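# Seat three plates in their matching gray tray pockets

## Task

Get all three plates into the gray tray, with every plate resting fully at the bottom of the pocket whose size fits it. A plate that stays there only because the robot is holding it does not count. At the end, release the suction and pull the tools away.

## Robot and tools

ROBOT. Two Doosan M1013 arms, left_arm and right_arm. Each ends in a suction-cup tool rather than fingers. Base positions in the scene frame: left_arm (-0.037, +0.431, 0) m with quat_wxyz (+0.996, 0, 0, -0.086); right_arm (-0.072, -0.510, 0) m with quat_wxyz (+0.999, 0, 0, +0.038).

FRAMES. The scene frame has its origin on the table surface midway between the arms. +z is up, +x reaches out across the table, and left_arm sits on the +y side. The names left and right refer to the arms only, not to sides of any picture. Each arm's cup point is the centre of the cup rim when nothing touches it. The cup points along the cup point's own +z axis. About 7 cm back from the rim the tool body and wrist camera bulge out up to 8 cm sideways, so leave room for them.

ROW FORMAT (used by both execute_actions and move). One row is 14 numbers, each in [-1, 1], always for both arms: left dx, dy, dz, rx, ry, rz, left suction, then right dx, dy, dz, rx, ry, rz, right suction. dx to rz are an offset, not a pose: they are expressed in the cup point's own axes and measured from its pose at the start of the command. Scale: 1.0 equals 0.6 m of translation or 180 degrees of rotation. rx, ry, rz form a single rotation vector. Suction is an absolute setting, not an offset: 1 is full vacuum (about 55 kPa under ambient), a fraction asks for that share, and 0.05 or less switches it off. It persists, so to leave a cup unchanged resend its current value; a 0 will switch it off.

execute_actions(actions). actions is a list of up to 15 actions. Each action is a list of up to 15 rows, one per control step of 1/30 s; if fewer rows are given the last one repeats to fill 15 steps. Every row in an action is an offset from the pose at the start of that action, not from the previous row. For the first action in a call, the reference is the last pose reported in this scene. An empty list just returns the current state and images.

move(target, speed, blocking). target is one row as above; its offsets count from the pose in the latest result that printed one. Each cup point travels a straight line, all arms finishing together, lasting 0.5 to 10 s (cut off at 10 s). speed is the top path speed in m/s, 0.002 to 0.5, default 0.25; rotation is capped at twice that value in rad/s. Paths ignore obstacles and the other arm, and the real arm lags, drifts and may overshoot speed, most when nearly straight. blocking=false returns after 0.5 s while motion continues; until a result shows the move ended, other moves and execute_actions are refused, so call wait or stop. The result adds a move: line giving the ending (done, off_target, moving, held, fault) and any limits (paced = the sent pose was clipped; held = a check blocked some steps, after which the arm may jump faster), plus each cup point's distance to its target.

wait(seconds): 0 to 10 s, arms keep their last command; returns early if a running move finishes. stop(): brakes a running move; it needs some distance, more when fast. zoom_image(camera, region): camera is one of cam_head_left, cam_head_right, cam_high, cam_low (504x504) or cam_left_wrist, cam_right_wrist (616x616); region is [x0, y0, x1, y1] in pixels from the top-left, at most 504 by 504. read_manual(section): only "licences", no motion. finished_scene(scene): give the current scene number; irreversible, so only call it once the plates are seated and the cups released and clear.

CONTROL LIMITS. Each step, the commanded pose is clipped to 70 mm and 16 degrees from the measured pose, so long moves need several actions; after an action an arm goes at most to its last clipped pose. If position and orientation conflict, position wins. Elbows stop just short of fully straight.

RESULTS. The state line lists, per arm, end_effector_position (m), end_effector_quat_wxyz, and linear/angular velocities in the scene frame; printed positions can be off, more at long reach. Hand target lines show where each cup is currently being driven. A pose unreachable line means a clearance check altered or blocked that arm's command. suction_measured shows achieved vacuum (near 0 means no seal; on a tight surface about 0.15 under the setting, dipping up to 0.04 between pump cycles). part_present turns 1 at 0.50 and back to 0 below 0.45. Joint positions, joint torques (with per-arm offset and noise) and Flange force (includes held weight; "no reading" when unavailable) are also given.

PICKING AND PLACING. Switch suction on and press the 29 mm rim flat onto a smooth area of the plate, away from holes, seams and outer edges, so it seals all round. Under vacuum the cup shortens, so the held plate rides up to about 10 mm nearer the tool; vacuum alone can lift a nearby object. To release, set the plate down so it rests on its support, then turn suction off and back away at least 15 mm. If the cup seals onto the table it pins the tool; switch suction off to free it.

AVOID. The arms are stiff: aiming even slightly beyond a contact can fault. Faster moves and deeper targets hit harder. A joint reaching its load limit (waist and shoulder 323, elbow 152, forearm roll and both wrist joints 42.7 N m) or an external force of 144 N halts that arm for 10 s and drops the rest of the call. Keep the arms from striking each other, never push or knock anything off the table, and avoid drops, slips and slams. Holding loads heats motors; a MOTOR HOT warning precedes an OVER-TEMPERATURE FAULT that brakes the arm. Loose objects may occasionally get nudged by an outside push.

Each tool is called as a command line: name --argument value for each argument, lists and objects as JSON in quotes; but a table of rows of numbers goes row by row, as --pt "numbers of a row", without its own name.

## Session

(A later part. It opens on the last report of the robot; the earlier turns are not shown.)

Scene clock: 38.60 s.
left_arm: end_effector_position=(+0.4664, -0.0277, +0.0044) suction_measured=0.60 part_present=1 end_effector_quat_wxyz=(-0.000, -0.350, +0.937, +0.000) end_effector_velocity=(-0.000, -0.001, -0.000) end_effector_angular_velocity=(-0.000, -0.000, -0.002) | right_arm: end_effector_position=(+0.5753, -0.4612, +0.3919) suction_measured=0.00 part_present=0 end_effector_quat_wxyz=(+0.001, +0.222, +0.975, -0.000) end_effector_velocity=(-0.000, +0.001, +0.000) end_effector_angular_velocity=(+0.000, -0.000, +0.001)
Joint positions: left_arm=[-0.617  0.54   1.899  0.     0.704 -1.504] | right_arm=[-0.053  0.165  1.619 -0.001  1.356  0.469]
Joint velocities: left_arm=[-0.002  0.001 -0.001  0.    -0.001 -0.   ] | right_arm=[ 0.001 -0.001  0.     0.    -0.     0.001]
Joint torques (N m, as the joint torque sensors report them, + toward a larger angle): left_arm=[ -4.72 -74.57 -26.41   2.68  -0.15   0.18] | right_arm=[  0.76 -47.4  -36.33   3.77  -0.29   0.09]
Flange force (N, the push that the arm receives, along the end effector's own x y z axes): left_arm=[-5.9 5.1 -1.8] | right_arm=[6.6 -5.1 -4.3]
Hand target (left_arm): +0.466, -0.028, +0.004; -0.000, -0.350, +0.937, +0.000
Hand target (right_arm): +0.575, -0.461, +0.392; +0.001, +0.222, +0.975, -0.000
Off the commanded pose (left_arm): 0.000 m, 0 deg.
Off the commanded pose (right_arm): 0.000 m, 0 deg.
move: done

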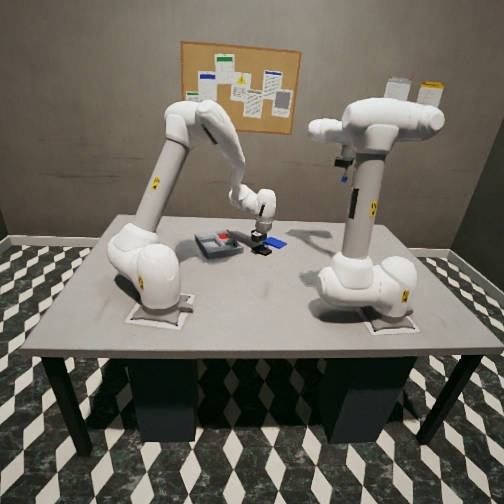

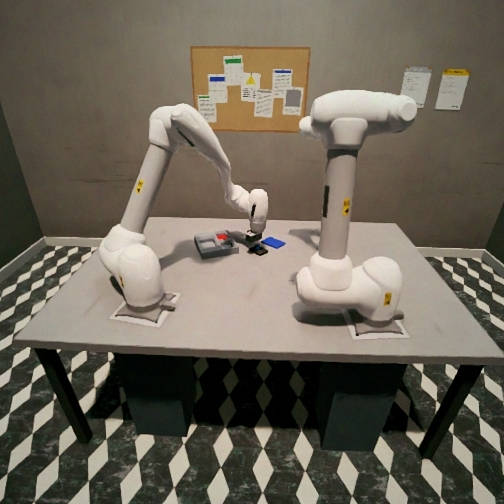

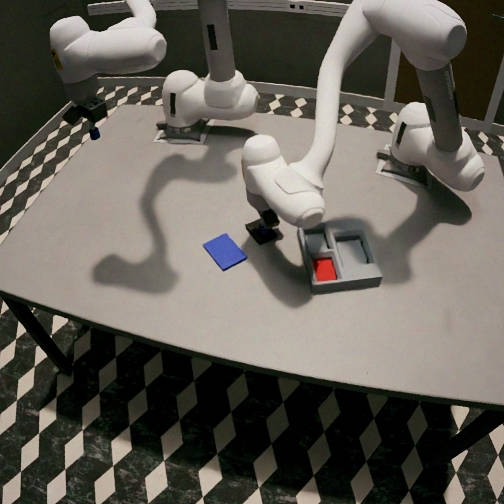

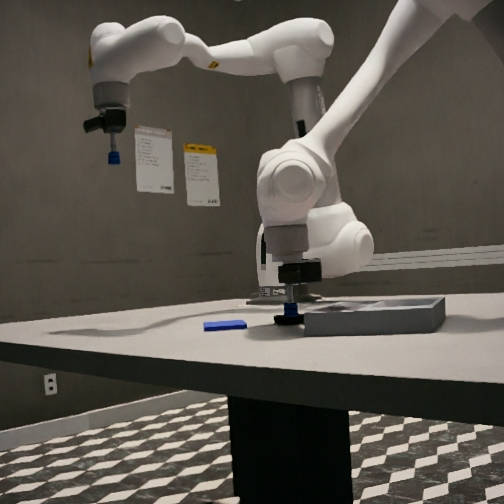

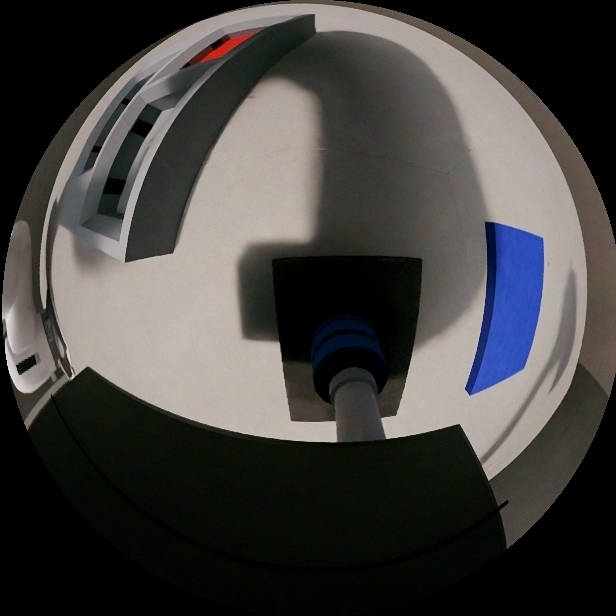

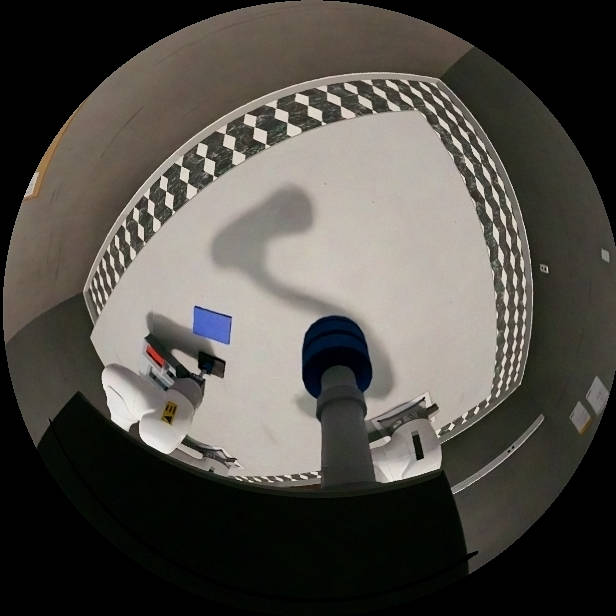

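move --target '[0,0,-0.08,0,0,0.12,1,0,0,0,0,0,0,0]' --speed 0.2

move --target '[-0.124,0.271,0,0,0,0.006,1,0,0,0,0,0,0,0]' --speed 0.2

move --target '[0,0,0.023,0,0,0,1,0,0,0,0,0,0,0]' --speed 0.03

zoom_image --camera "cam_left_wrist" --region '[220,190,480,450]'

Scene clock: 49.37 s.
left_arm: end_effector_position=(+0.4664, -0.0278, +0.0523) suction_measured=0.99 part_present=1 end_effector_quat_wxyz=(-0.000, -0.168, +0.986, +0.000) end_effector_velocity=(+0.001, +0.000, +0.001) end_effector_angular_velocity=(-0.001, -0.001, +0.002) | right_arm: end_effector_position=(+0.5753, -0.4612, +0.3919) suction_measured=0.00 part_present=0 end_effector_quat_wxyz=(+0.001, +0.222, +0.975, -0.000) end_effector_velocity=(-0.000, -0.001, +0.000) end_effector_angular_velocity=(-0.000, -0.001, -0.001)
Joint positions: left_arm=[-0.617  0.48   1.88   0.     0.783 -1.127] | right_arm=[-0.053  0.165  1.619 -0.001  1.356  0.469]
Joint velocities: left_arm=[ 0.001 -0.001 -0.001 -0.     0.001 -0.001] | right_arm=[-0.001 -0.     0.    -0.    -0.    -0.001]
Joint torques (N m, as the joint torque sensors report them, + toward a larger angle): left_arm=[ -3.64 -72.43 -29.09   3.07  -0.32  -0.07] | right_arm=[ -0.41 -47.42 -36.42   3.62  -0.22   0.01]
Flange force (N, the push that the arm receives, along the end effector's own x y z axes): left_arm=[-2.6 6.8 -1.0] | right_arm=[7.5 -3.7 -4.2]
Hand target (left_arm): +0.466, -0.028, +0.052; -0.000, -0.168, +0.986, +0.000
Hand target (right_arm): +0.575, -0.461, +0.392; +0.001, +0.222, +0.975, -0.000
Off the commanded pose (left_arm): 0.000 m, 0 deg.
Off the commanded pose (right_arm): 0.000 m, 0 deg.
move: done

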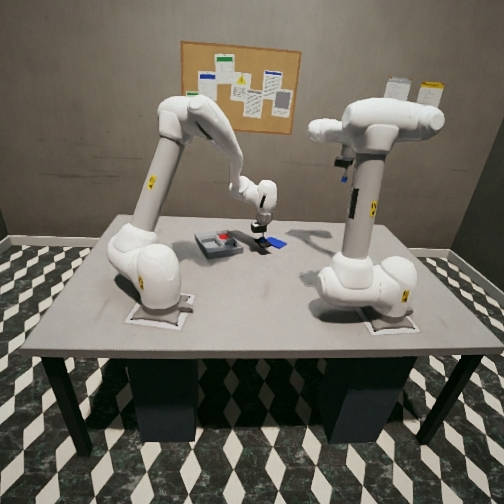

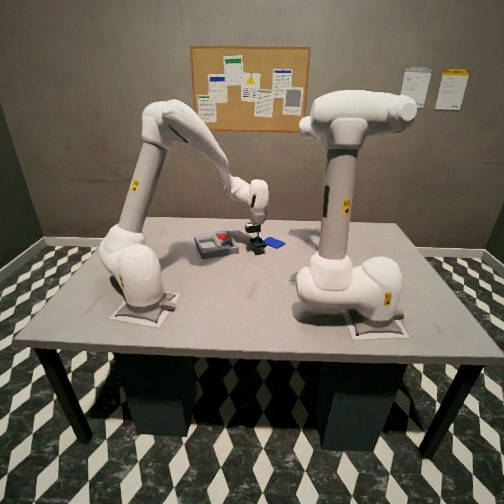

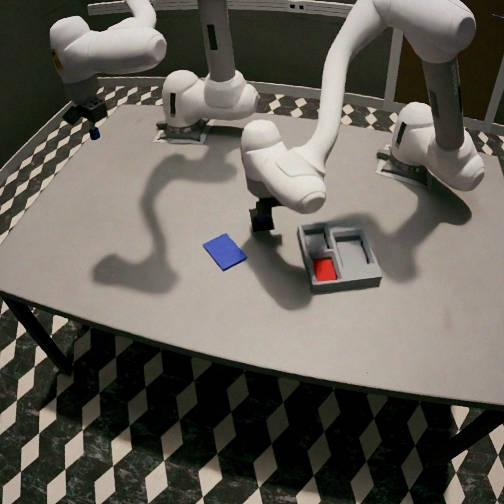

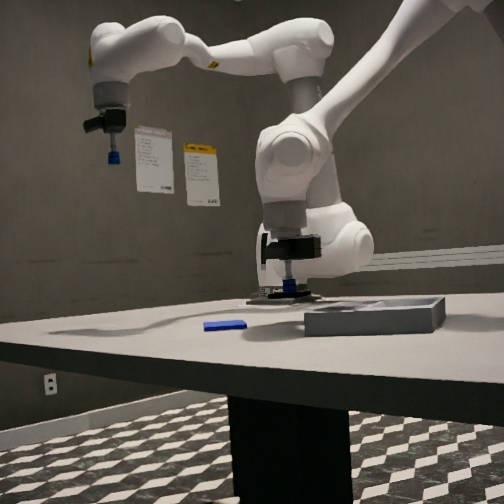

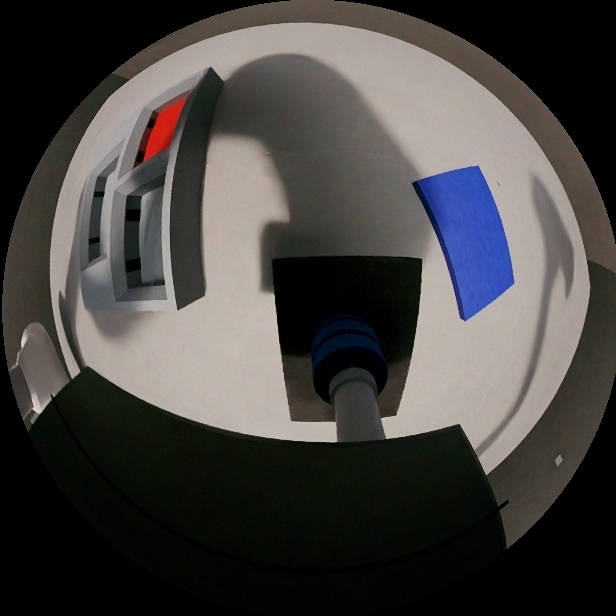

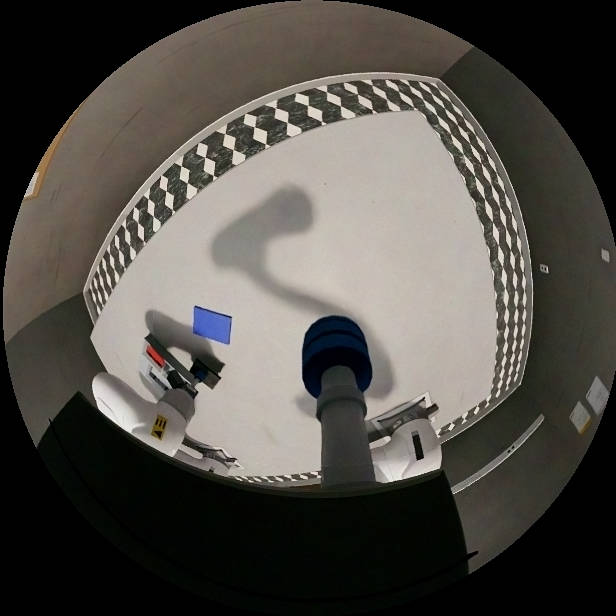

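Scene clock: 50.63 s.
left_arm: end_effector_position=(+0.4828, +0.1502, +0.0523) suction_measured=0.99 part_present=1 end_effector_quat_wxyz=(-0.000, -0.159, +0.987, +0.000) end_effector_velocity=(-0.000, +0.001, -0.000) end_effector_angular_velocity=(+0.000, +0.001, +0.003) | right_arm: end_effector_position=(+0.5753, -0.4612, +0.3919) suction_measured=0.00 part_present=0 end_effector_quat_wxyz=(+0.001, +0.222, +0.975, -0.000) end_effector_velocity=(-0.000, +0.001, -0.000) end_effector_angular_velocity=(-0.001, +0.000, +0.002)
Joint positions: left_arm=[-0.381  0.372  2.06   0.     0.71  -0.872] | right_arm=[-0.053  0.165  1.619 -0.001  1.356  0.469]
Joint velocities: left_arm=[ 0.001  0.     0.001 -0.     0.    -0.002] | right_arm=[ 0.002 -0.     0.001 -0.001  0.     0.   ]
Joint torques (N m, as the joint torque sensors report them, + toward a larger angle): left_arm=[ -3.14 -59.26 -26.2    2.73  -0.16   0.03] | right_arm=[ -0.21 -47.71 -36.41   3.7   -0.23   0.02]
Flange force (N, the push that the arm receives, along the end effector's own x y z axes): left_arm=[-0.9 7.0 -2.5] | right_arm=[7.3 -3.3 -4.1]
Hand target (left_arm): +0.483, +0.150, +0.052; -0.000, -0.159, +0.987, +0.000
Hand target (right_arm): +0.575, -0.461, +0.392; +0.001, +0.222, +0.975, -0.000
Off the commanded pose (left_arm): 0.000 m, 0 deg.
Off the commanded pose (right_arm): 0.000 m, 0 deg.
move: done

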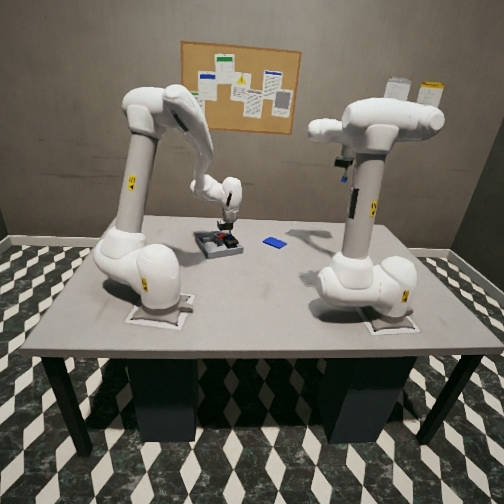

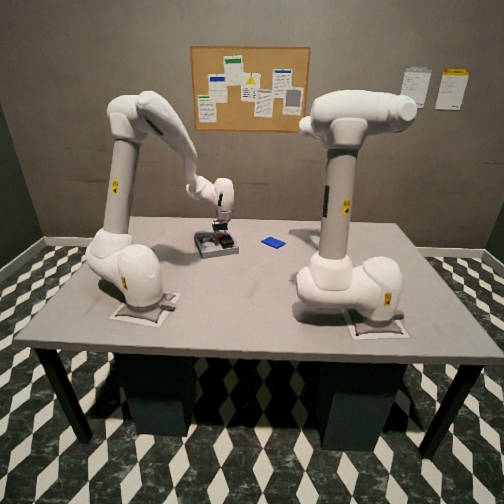

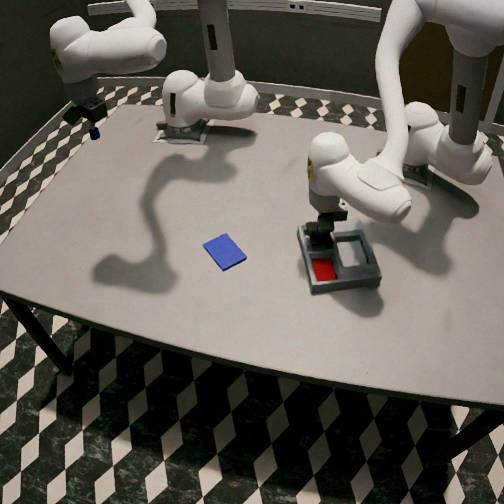

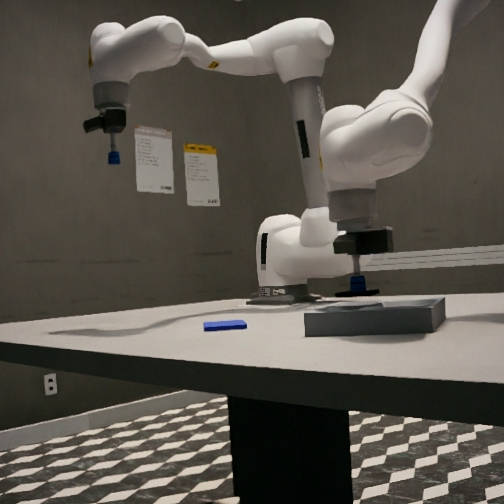

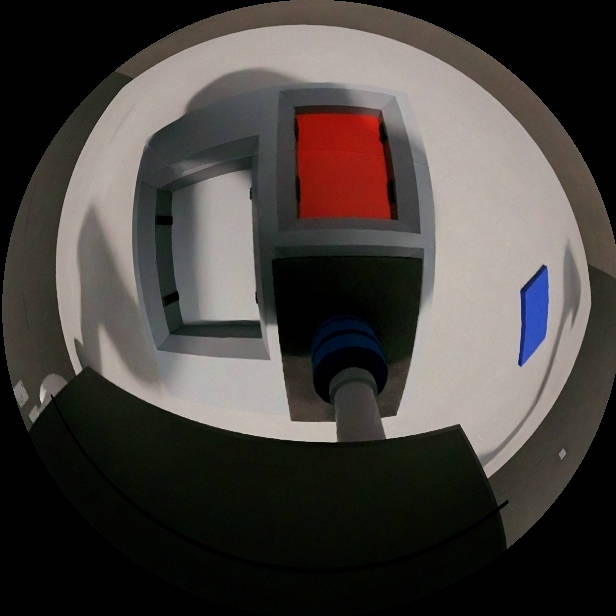

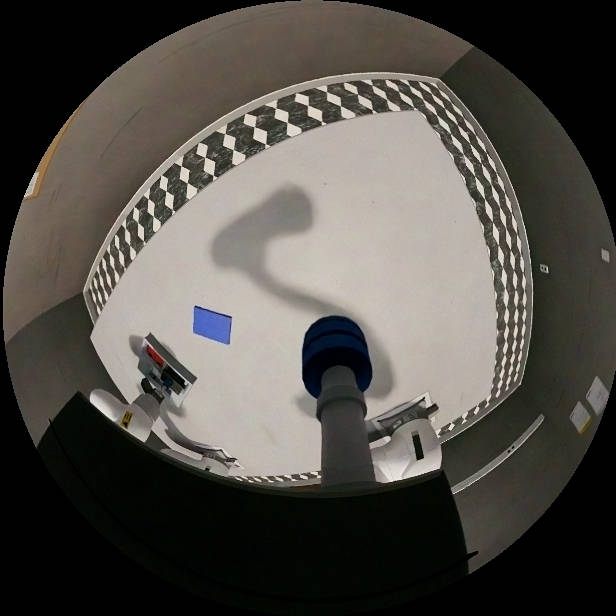

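Scene clock: 51.33 s.
left_arm: end_effector_position=(+0.4828, +0.1502, +0.0386) suction_measured=0.99 part_present=1 end_effector_quat_wxyz=(-0.000, -0.159, +0.987, +0.000) end_effector_velocity=(-0.000, -0.000, +0.000) end_effector_angular_velocity=(+0.000, +0.000, -0.003) | right_arm: end_effector_position=(+0.5753, -0.4612, +0.3919) suction_measured=0.00 part_present=0 end_effector_quat_wxyz=(+0.001, +0.222, +0.975, -0.000) end_effector_velocity=(-0.000, +0.000, +0.000) end_effector_angular_velocity=(+0.001, +0.001, +0.000)
Joint positions: left_arm=[-0.381  0.392  2.066  0.     0.684 -0.872] | right_arm=[-0.053  0.165  1.619 -0.001  1.356  0.469]
Joint velocities: left_arm=[-0.001  0.    -0.    -0.     0.     0.002] | right_arm=[ 0.    -0.     0.     0.001  0.001 -0.   ]
Joint torques (N m, as the joint torque sensors report them, + toward a larger angle): left_arm=[ -3.6  -61.04 -26.77   2.58  -0.21  -0.11] | right_arm=[ -0.5  -47.67 -36.57   3.68  -0.35   0.14]
Flange force (N, the push that the arm receives, along the end effector's own x y z axes): left_arm=[-0.7 8.5 -0.4] | right_arm=[7.1 -3.4 -4.0]
Hand target (left_arm): +0.483, +0.150, +0.039; -0.000, -0.159, +0.987, +0.000
Hand target (right_arm): +0.575, -0.461, +0.392; +0.001, +0.222, +0.975, -0.000
Off the commanded pose (left_arm): 0.000 m, 0 deg.
Off the commanded pose (right_arm): 0.000 m, 0 deg.
move: done

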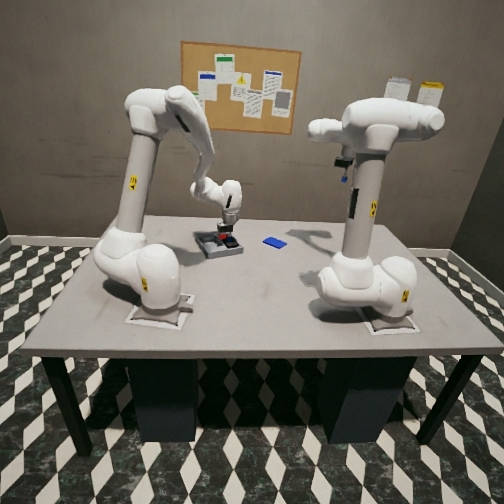

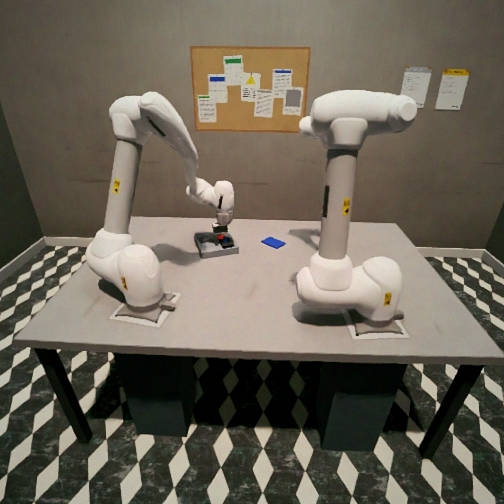

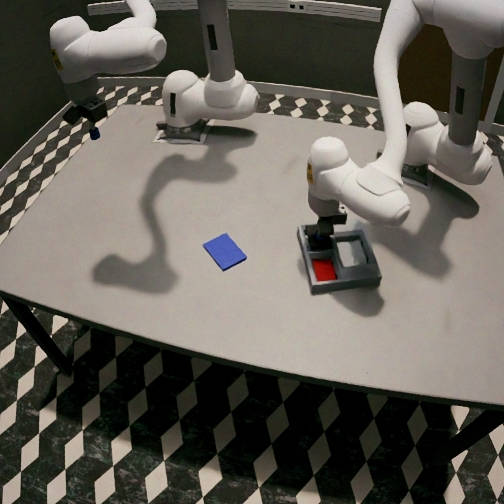

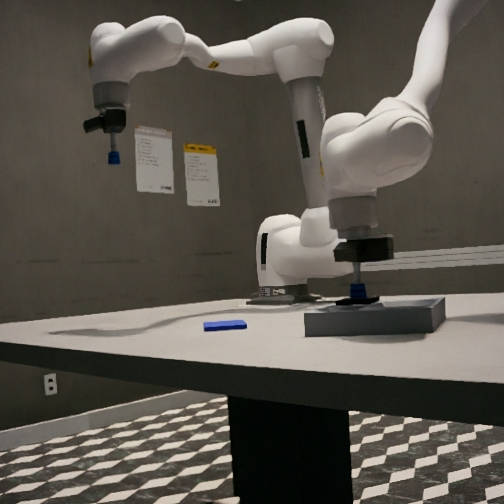

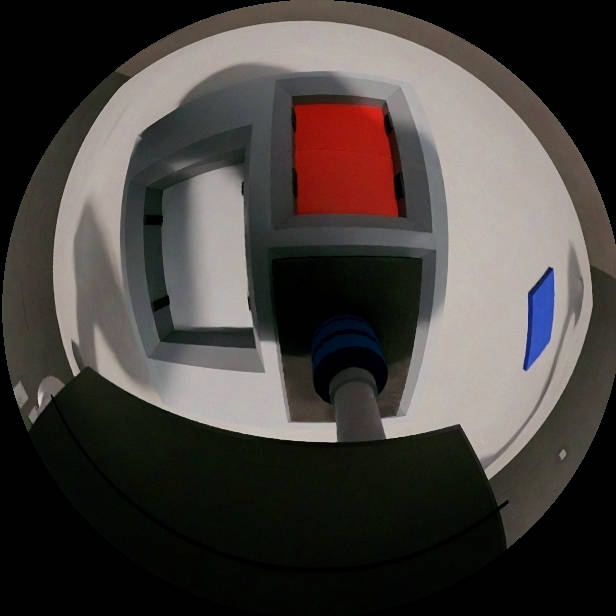

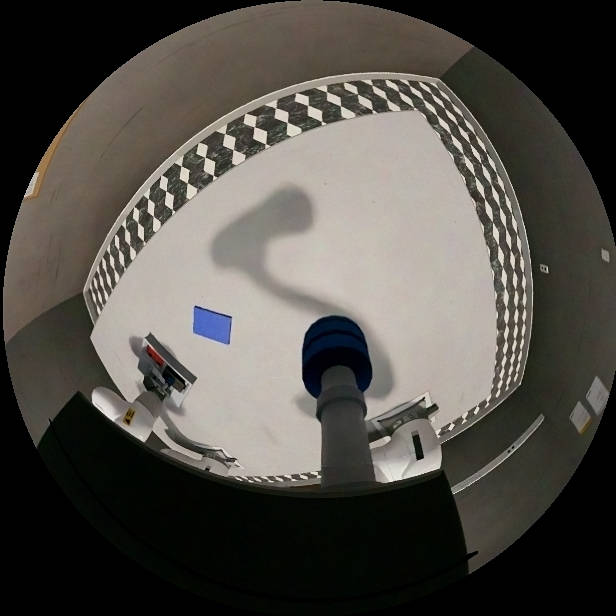

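Region (220, 190, 480, 450) of cam_left_wrist's 616x616 image, scaled by 1.938, with more detail than that image has.

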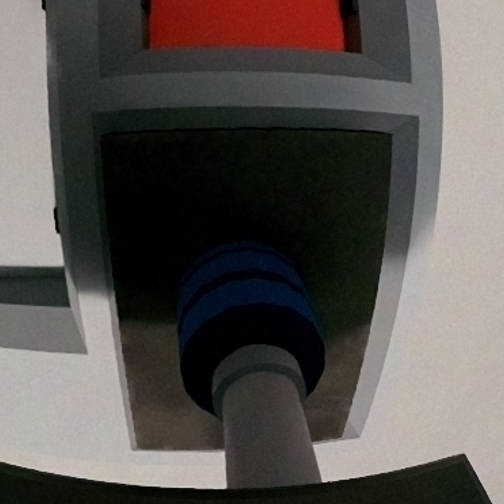

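move --target '[0.004,-0.007,0.014,0,0,0.005,1,0,0,0,0,0,0,0]' --speed 0.02

zoom_image --camera "cam_left_wrist" --region '[220,190,480,450]'

Scene clock: 53.80 s.
left_arm: end_effector_position=(+0.4819, +0.1454, +0.0302) suction_measured=0.99 part_present=1 end_effector_quat_wxyz=(-0.000, -0.151, +0.989, +0.000) end_effector_velocity=(-0.000, -0.000, -0.001) end_effector_angular_velocity=(+0.001, +0.001, +0.001) | right_arm: end_effector_position=(+0.5753, -0.4612, +0.3919) suction_measured=0.00 part_present=0 end_effector_quat_wxyz=(+0.001, +0.222, +0.975, -0.000) end_effector_velocity=(+0.000, -0.000, -0.000) end_effector_angular_velocity=(-0.000, -0.001, -0.002)
Joint positions: left_arm=[-0.389  0.405  2.067  0.     0.669 -0.864] | right_arm=[-0.053  0.165  1.619 -0.001  1.356  0.469]
Joint velocities: left_arm=[-0.001  0.002 -0.     0.    -0.    -0.002] | right_arm=[-0.     0.     0.    -0.    -0.001  0.002]
Joint torques (N m, as the joint torque sensors report them, + toward a larger angle): left_arm=[ -2.87 -62.36 -25.21   2.36  -0.01  -0.07] | right_arm=[ -0.09 -48.29 -36.5    3.71  -0.08   0.05]
Flange force (N, the push that the arm receives, along the end effector's own x y z axes): left_arm=[-1.3 5.7 0.0] | right_arm=[5.6 -3.8 -3.5]
Hand target (left_arm): +0.482, +0.145, +0.030; -0.000, -0.151, +0.989, +0.000
Hand target (right_arm): +0.575, -0.461, +0.392; +0.001, +0.222, +0.975, -0.000
Off the commanded pose (left_arm): 0.000 m, 0 deg.
Off the commanded pose (right_arm): 0.000 m, 0 deg.
move: done

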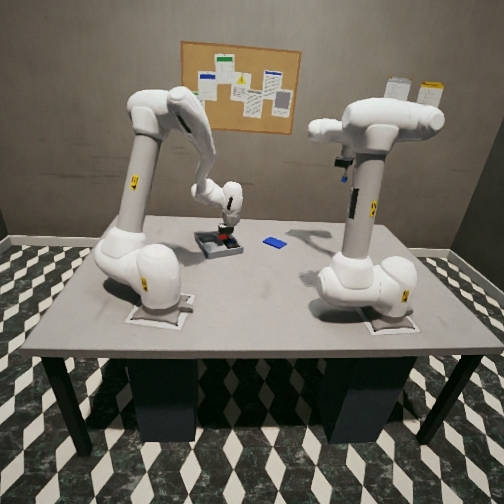

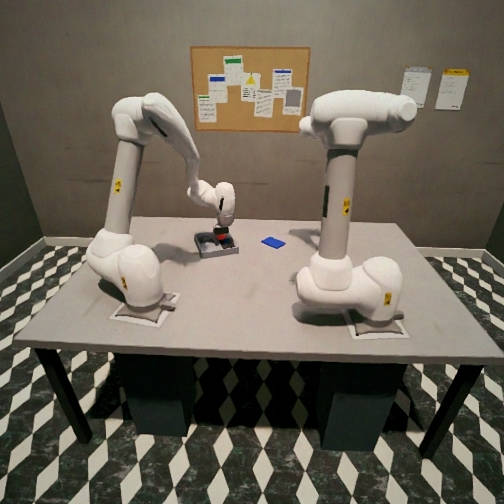

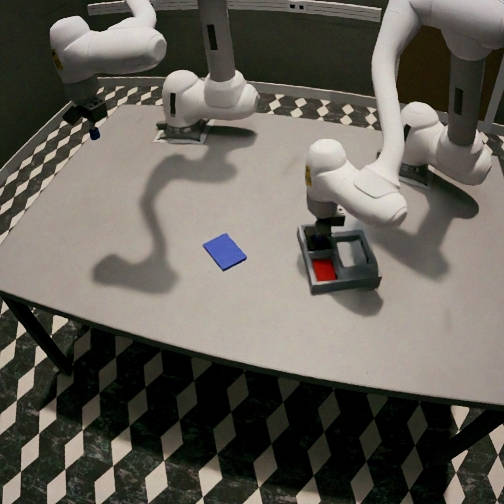

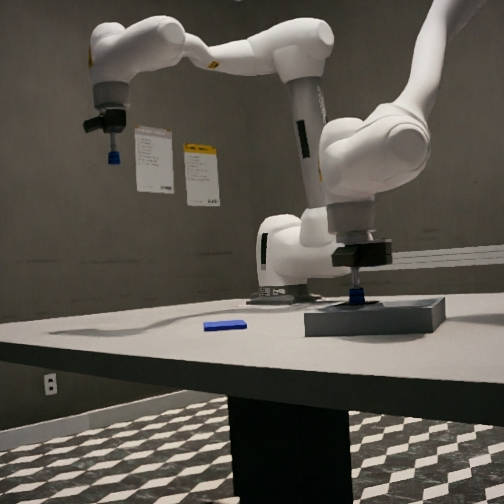

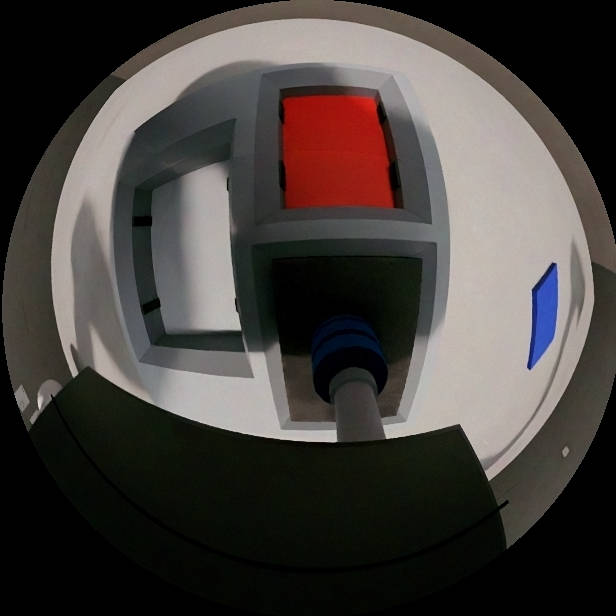

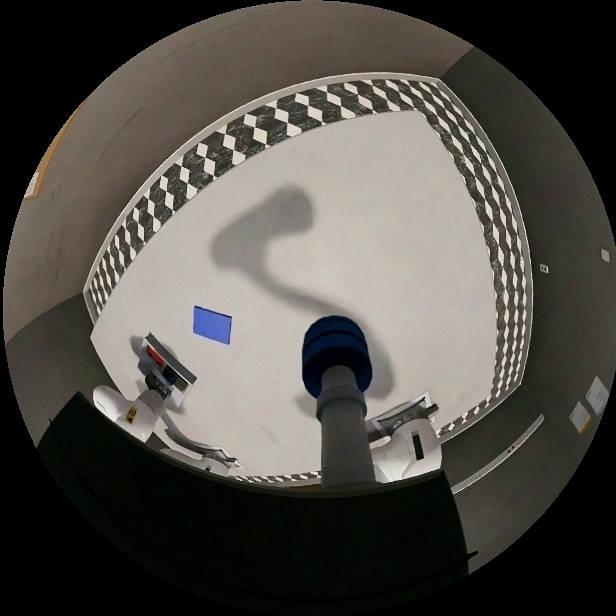

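Region (220, 190, 480, 450) of cam_left_wrist's 616x616 image, scaled by 1.938, with more detail than that image has.

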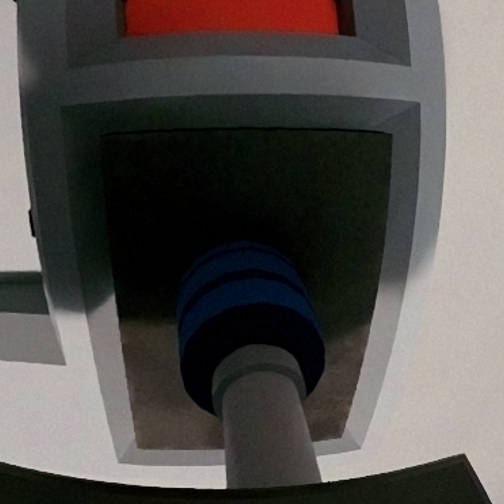

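move --target '[0.001,0,0.01,0,0,-0.003,1,0,0,0,0,0,0,0]' --speed 0.012

move --target '[0,0,0.033,0,0,0,1,0,0,0,0,0,0,0]' --speed 0.012

Scene clock: 56.23 s.
left_arm: end_effector_position=(+0.4813, +0.1453, +0.0242) suction_measured=0.99 part_present=1 end_effector_quat_wxyz=(-0.000, -0.155, +0.988, +0.000) end_effector_velocity=(+0.001, +0.000, -0.001) end_effector_angular_velocity=(+0.000, +0.001, +0.000) | right_arm: end_effector_position=(+0.5753, -0.4612, +0.3919) suction_measured=0.00 part_present=0 end_effector_quat_wxyz=(+0.001, +0.222, +0.975, -0.000) end_effector_velocity=(-0.001, -0.000, -0.001) end_effector_angular_velocity=(-0.000, +0.003, -0.001)
Joint positions: left_arm=[-0.39   0.414  2.071  0.     0.658 -0.875] | right_arm=[-0.053  0.165  1.619 -0.001  1.356  0.469]
Joint velocities: left_arm=[ 0.001  0.002 -0.001 -0.    -0.001  0.001] | right_arm=[-0.     0.     0.001  0.     0.002  0.001]
Joint torques (N m, as the joint torque sensors report them, + toward a larger angle): left_arm=[ -3.54 -59.52 -25.15   2.49  -0.33  -0.02] | right_arm=[ -0.24 -48.3  -36.21   3.67  -0.23   0.  ]
Flange force (N, the push that the arm receives, along the end effector's own x y z axes): left_arm=[0.4 9.1 -5.0] | right_arm=[5.5 -3.0 -3.9]
Hand target (left_arm): +0.481, +0.145, +0.024; -0.000, -0.155, +0.988, +0.000
Hand target (right_arm): +0.575, -0.461, +0.392; +0.001, +0.222, +0.975, -0.000
Off the commanded pose (left_arm): 0.000 m, 0 deg.
Off the commanded pose (right_arm): 0.000 m, 0 deg.
move: done

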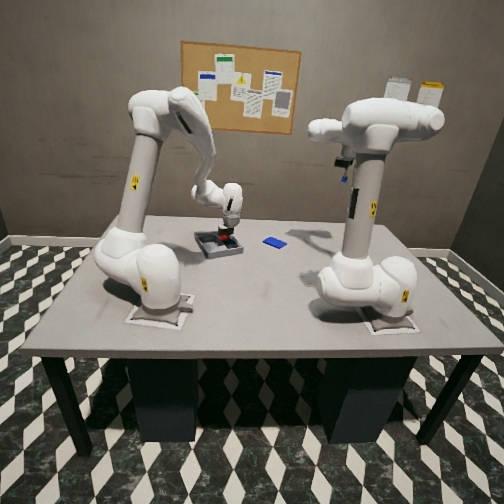

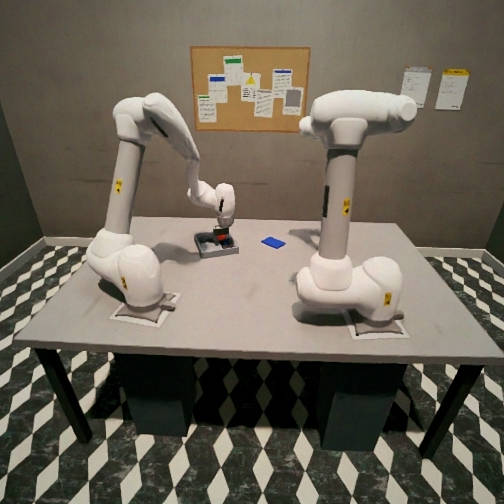

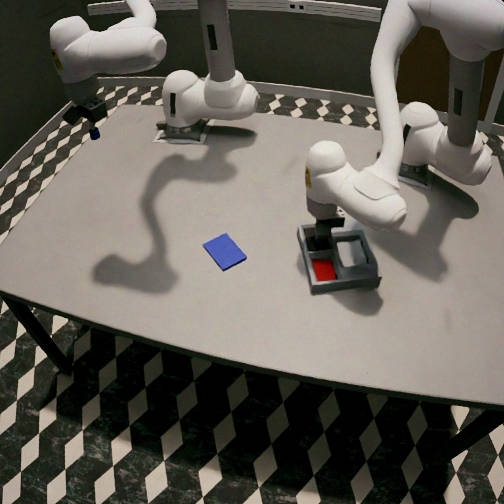

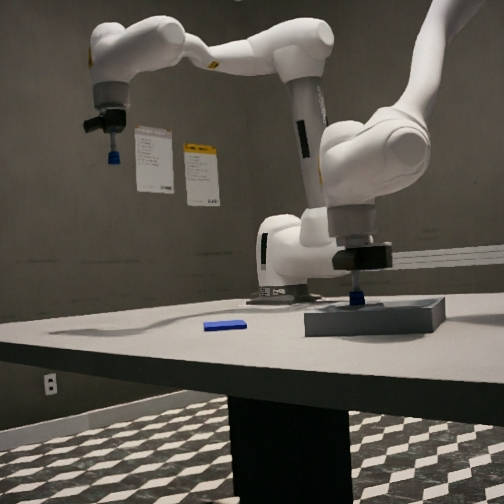

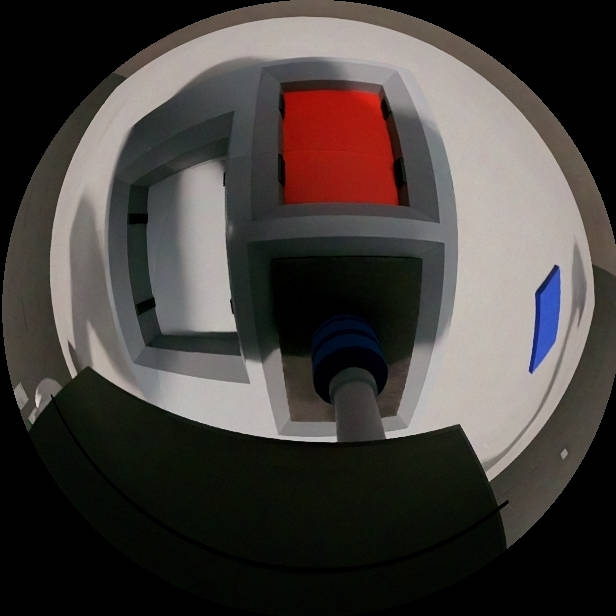

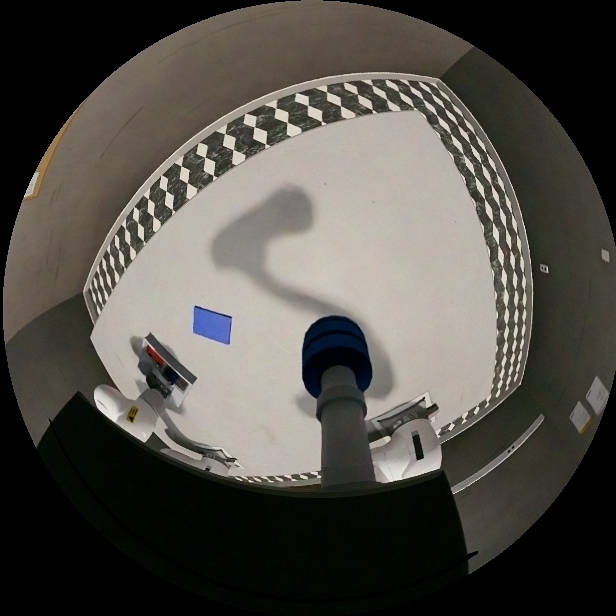

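Scene clock: 58.10 s.
left_arm: end_effector_position=(+0.4813, +0.1452, +0.0044) suction_measured=0.99 part_present=1 end_effector_quat_wxyz=(-0.000, -0.155, +0.988, +0.000) end_effector_velocity=(+0.000, +0.000, -0.001) end_effector_angular_velocity=(+0.000, -0.000, +0.003) | right_arm: end_effector_position=(+0.5753, -0.4612, +0.3919) suction_measured=0.00 part_present=0 end_effector_quat_wxyz=(+0.001, +0.222, +0.975, -0.000) end_effector_velocity=(+0.000, -0.000, -0.000) end_effector_angular_velocity=(-0.000, +0.001, -0.001)
Joint positions: left_arm=[-0.39   0.443  2.078  0.     0.621 -0.875] | right_arm=[-0.053  0.165  1.619 -0.001  1.356  0.469]
Joint velocities: left_arm=[ 0.     0.001  0.     0.    -0.001 -0.003] | right_arm=[-0.     0.001  0.    -0.    -0.     0.001]
Joint torques (N m, as the joint torque sensors report them, + toward a larger angle): left_arm=[ -3.44 -62.95 -21.14   2.38   0.26  -0.26] | right_arm=[ -0.02 -48.06 -36.52   3.74  -0.19   0.16]
Flange force (N, the push that the arm receives, along the end effector's own x y z axes): left_arm=[-4.8 4.1 -2.6] | right_arm=[6.4 -3.8 -3.9]
Hand target (left_arm): +0.481, +0.145, +0.004; -0.000, -0.155, +0.988, +0.000
Hand target (right_arm): +0.575, -0.461, +0.392; +0.001, +0.222, +0.975, -0.000
Off the commanded pose (left_arm): 0.000 m, 0 deg.
Off the commanded pose (right_arm): 0.000 m, 0 deg.
move: done

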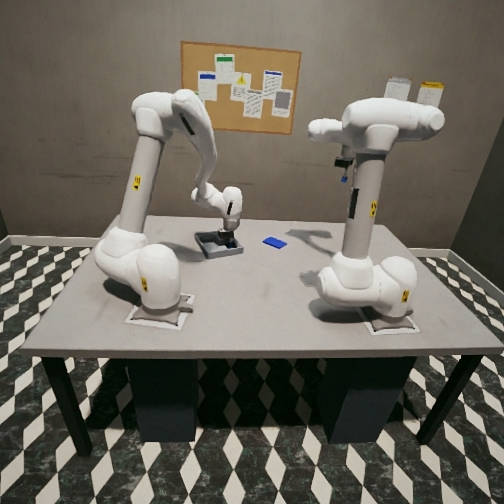

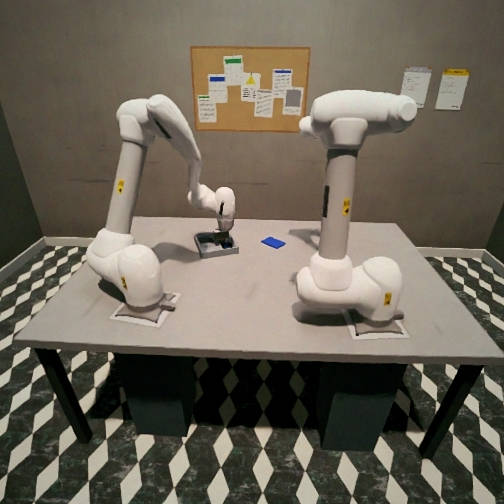

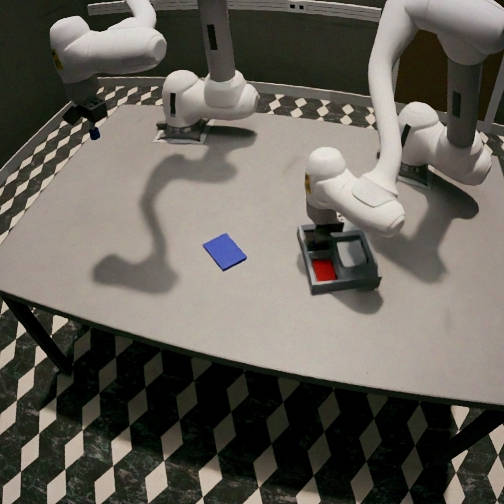

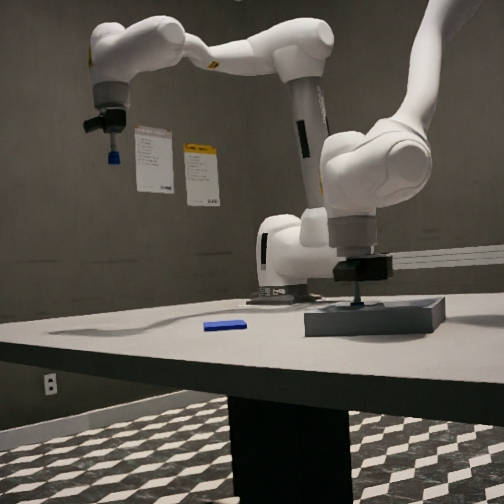

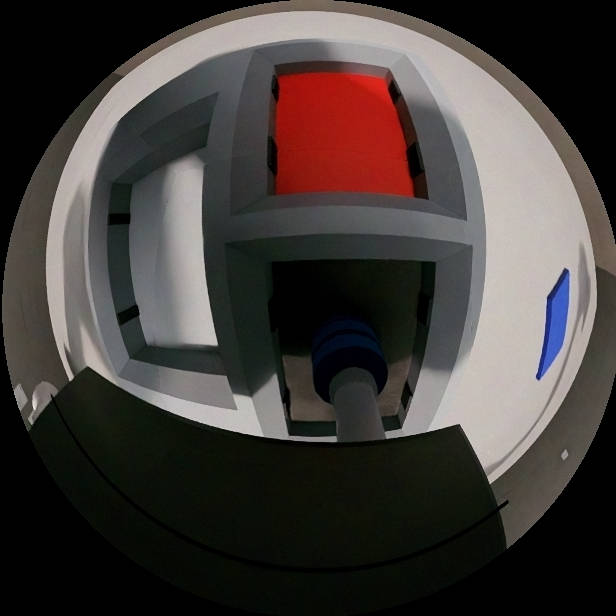

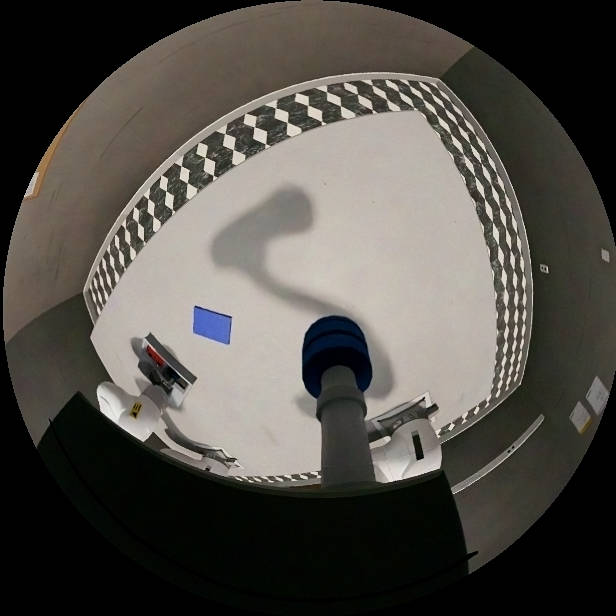

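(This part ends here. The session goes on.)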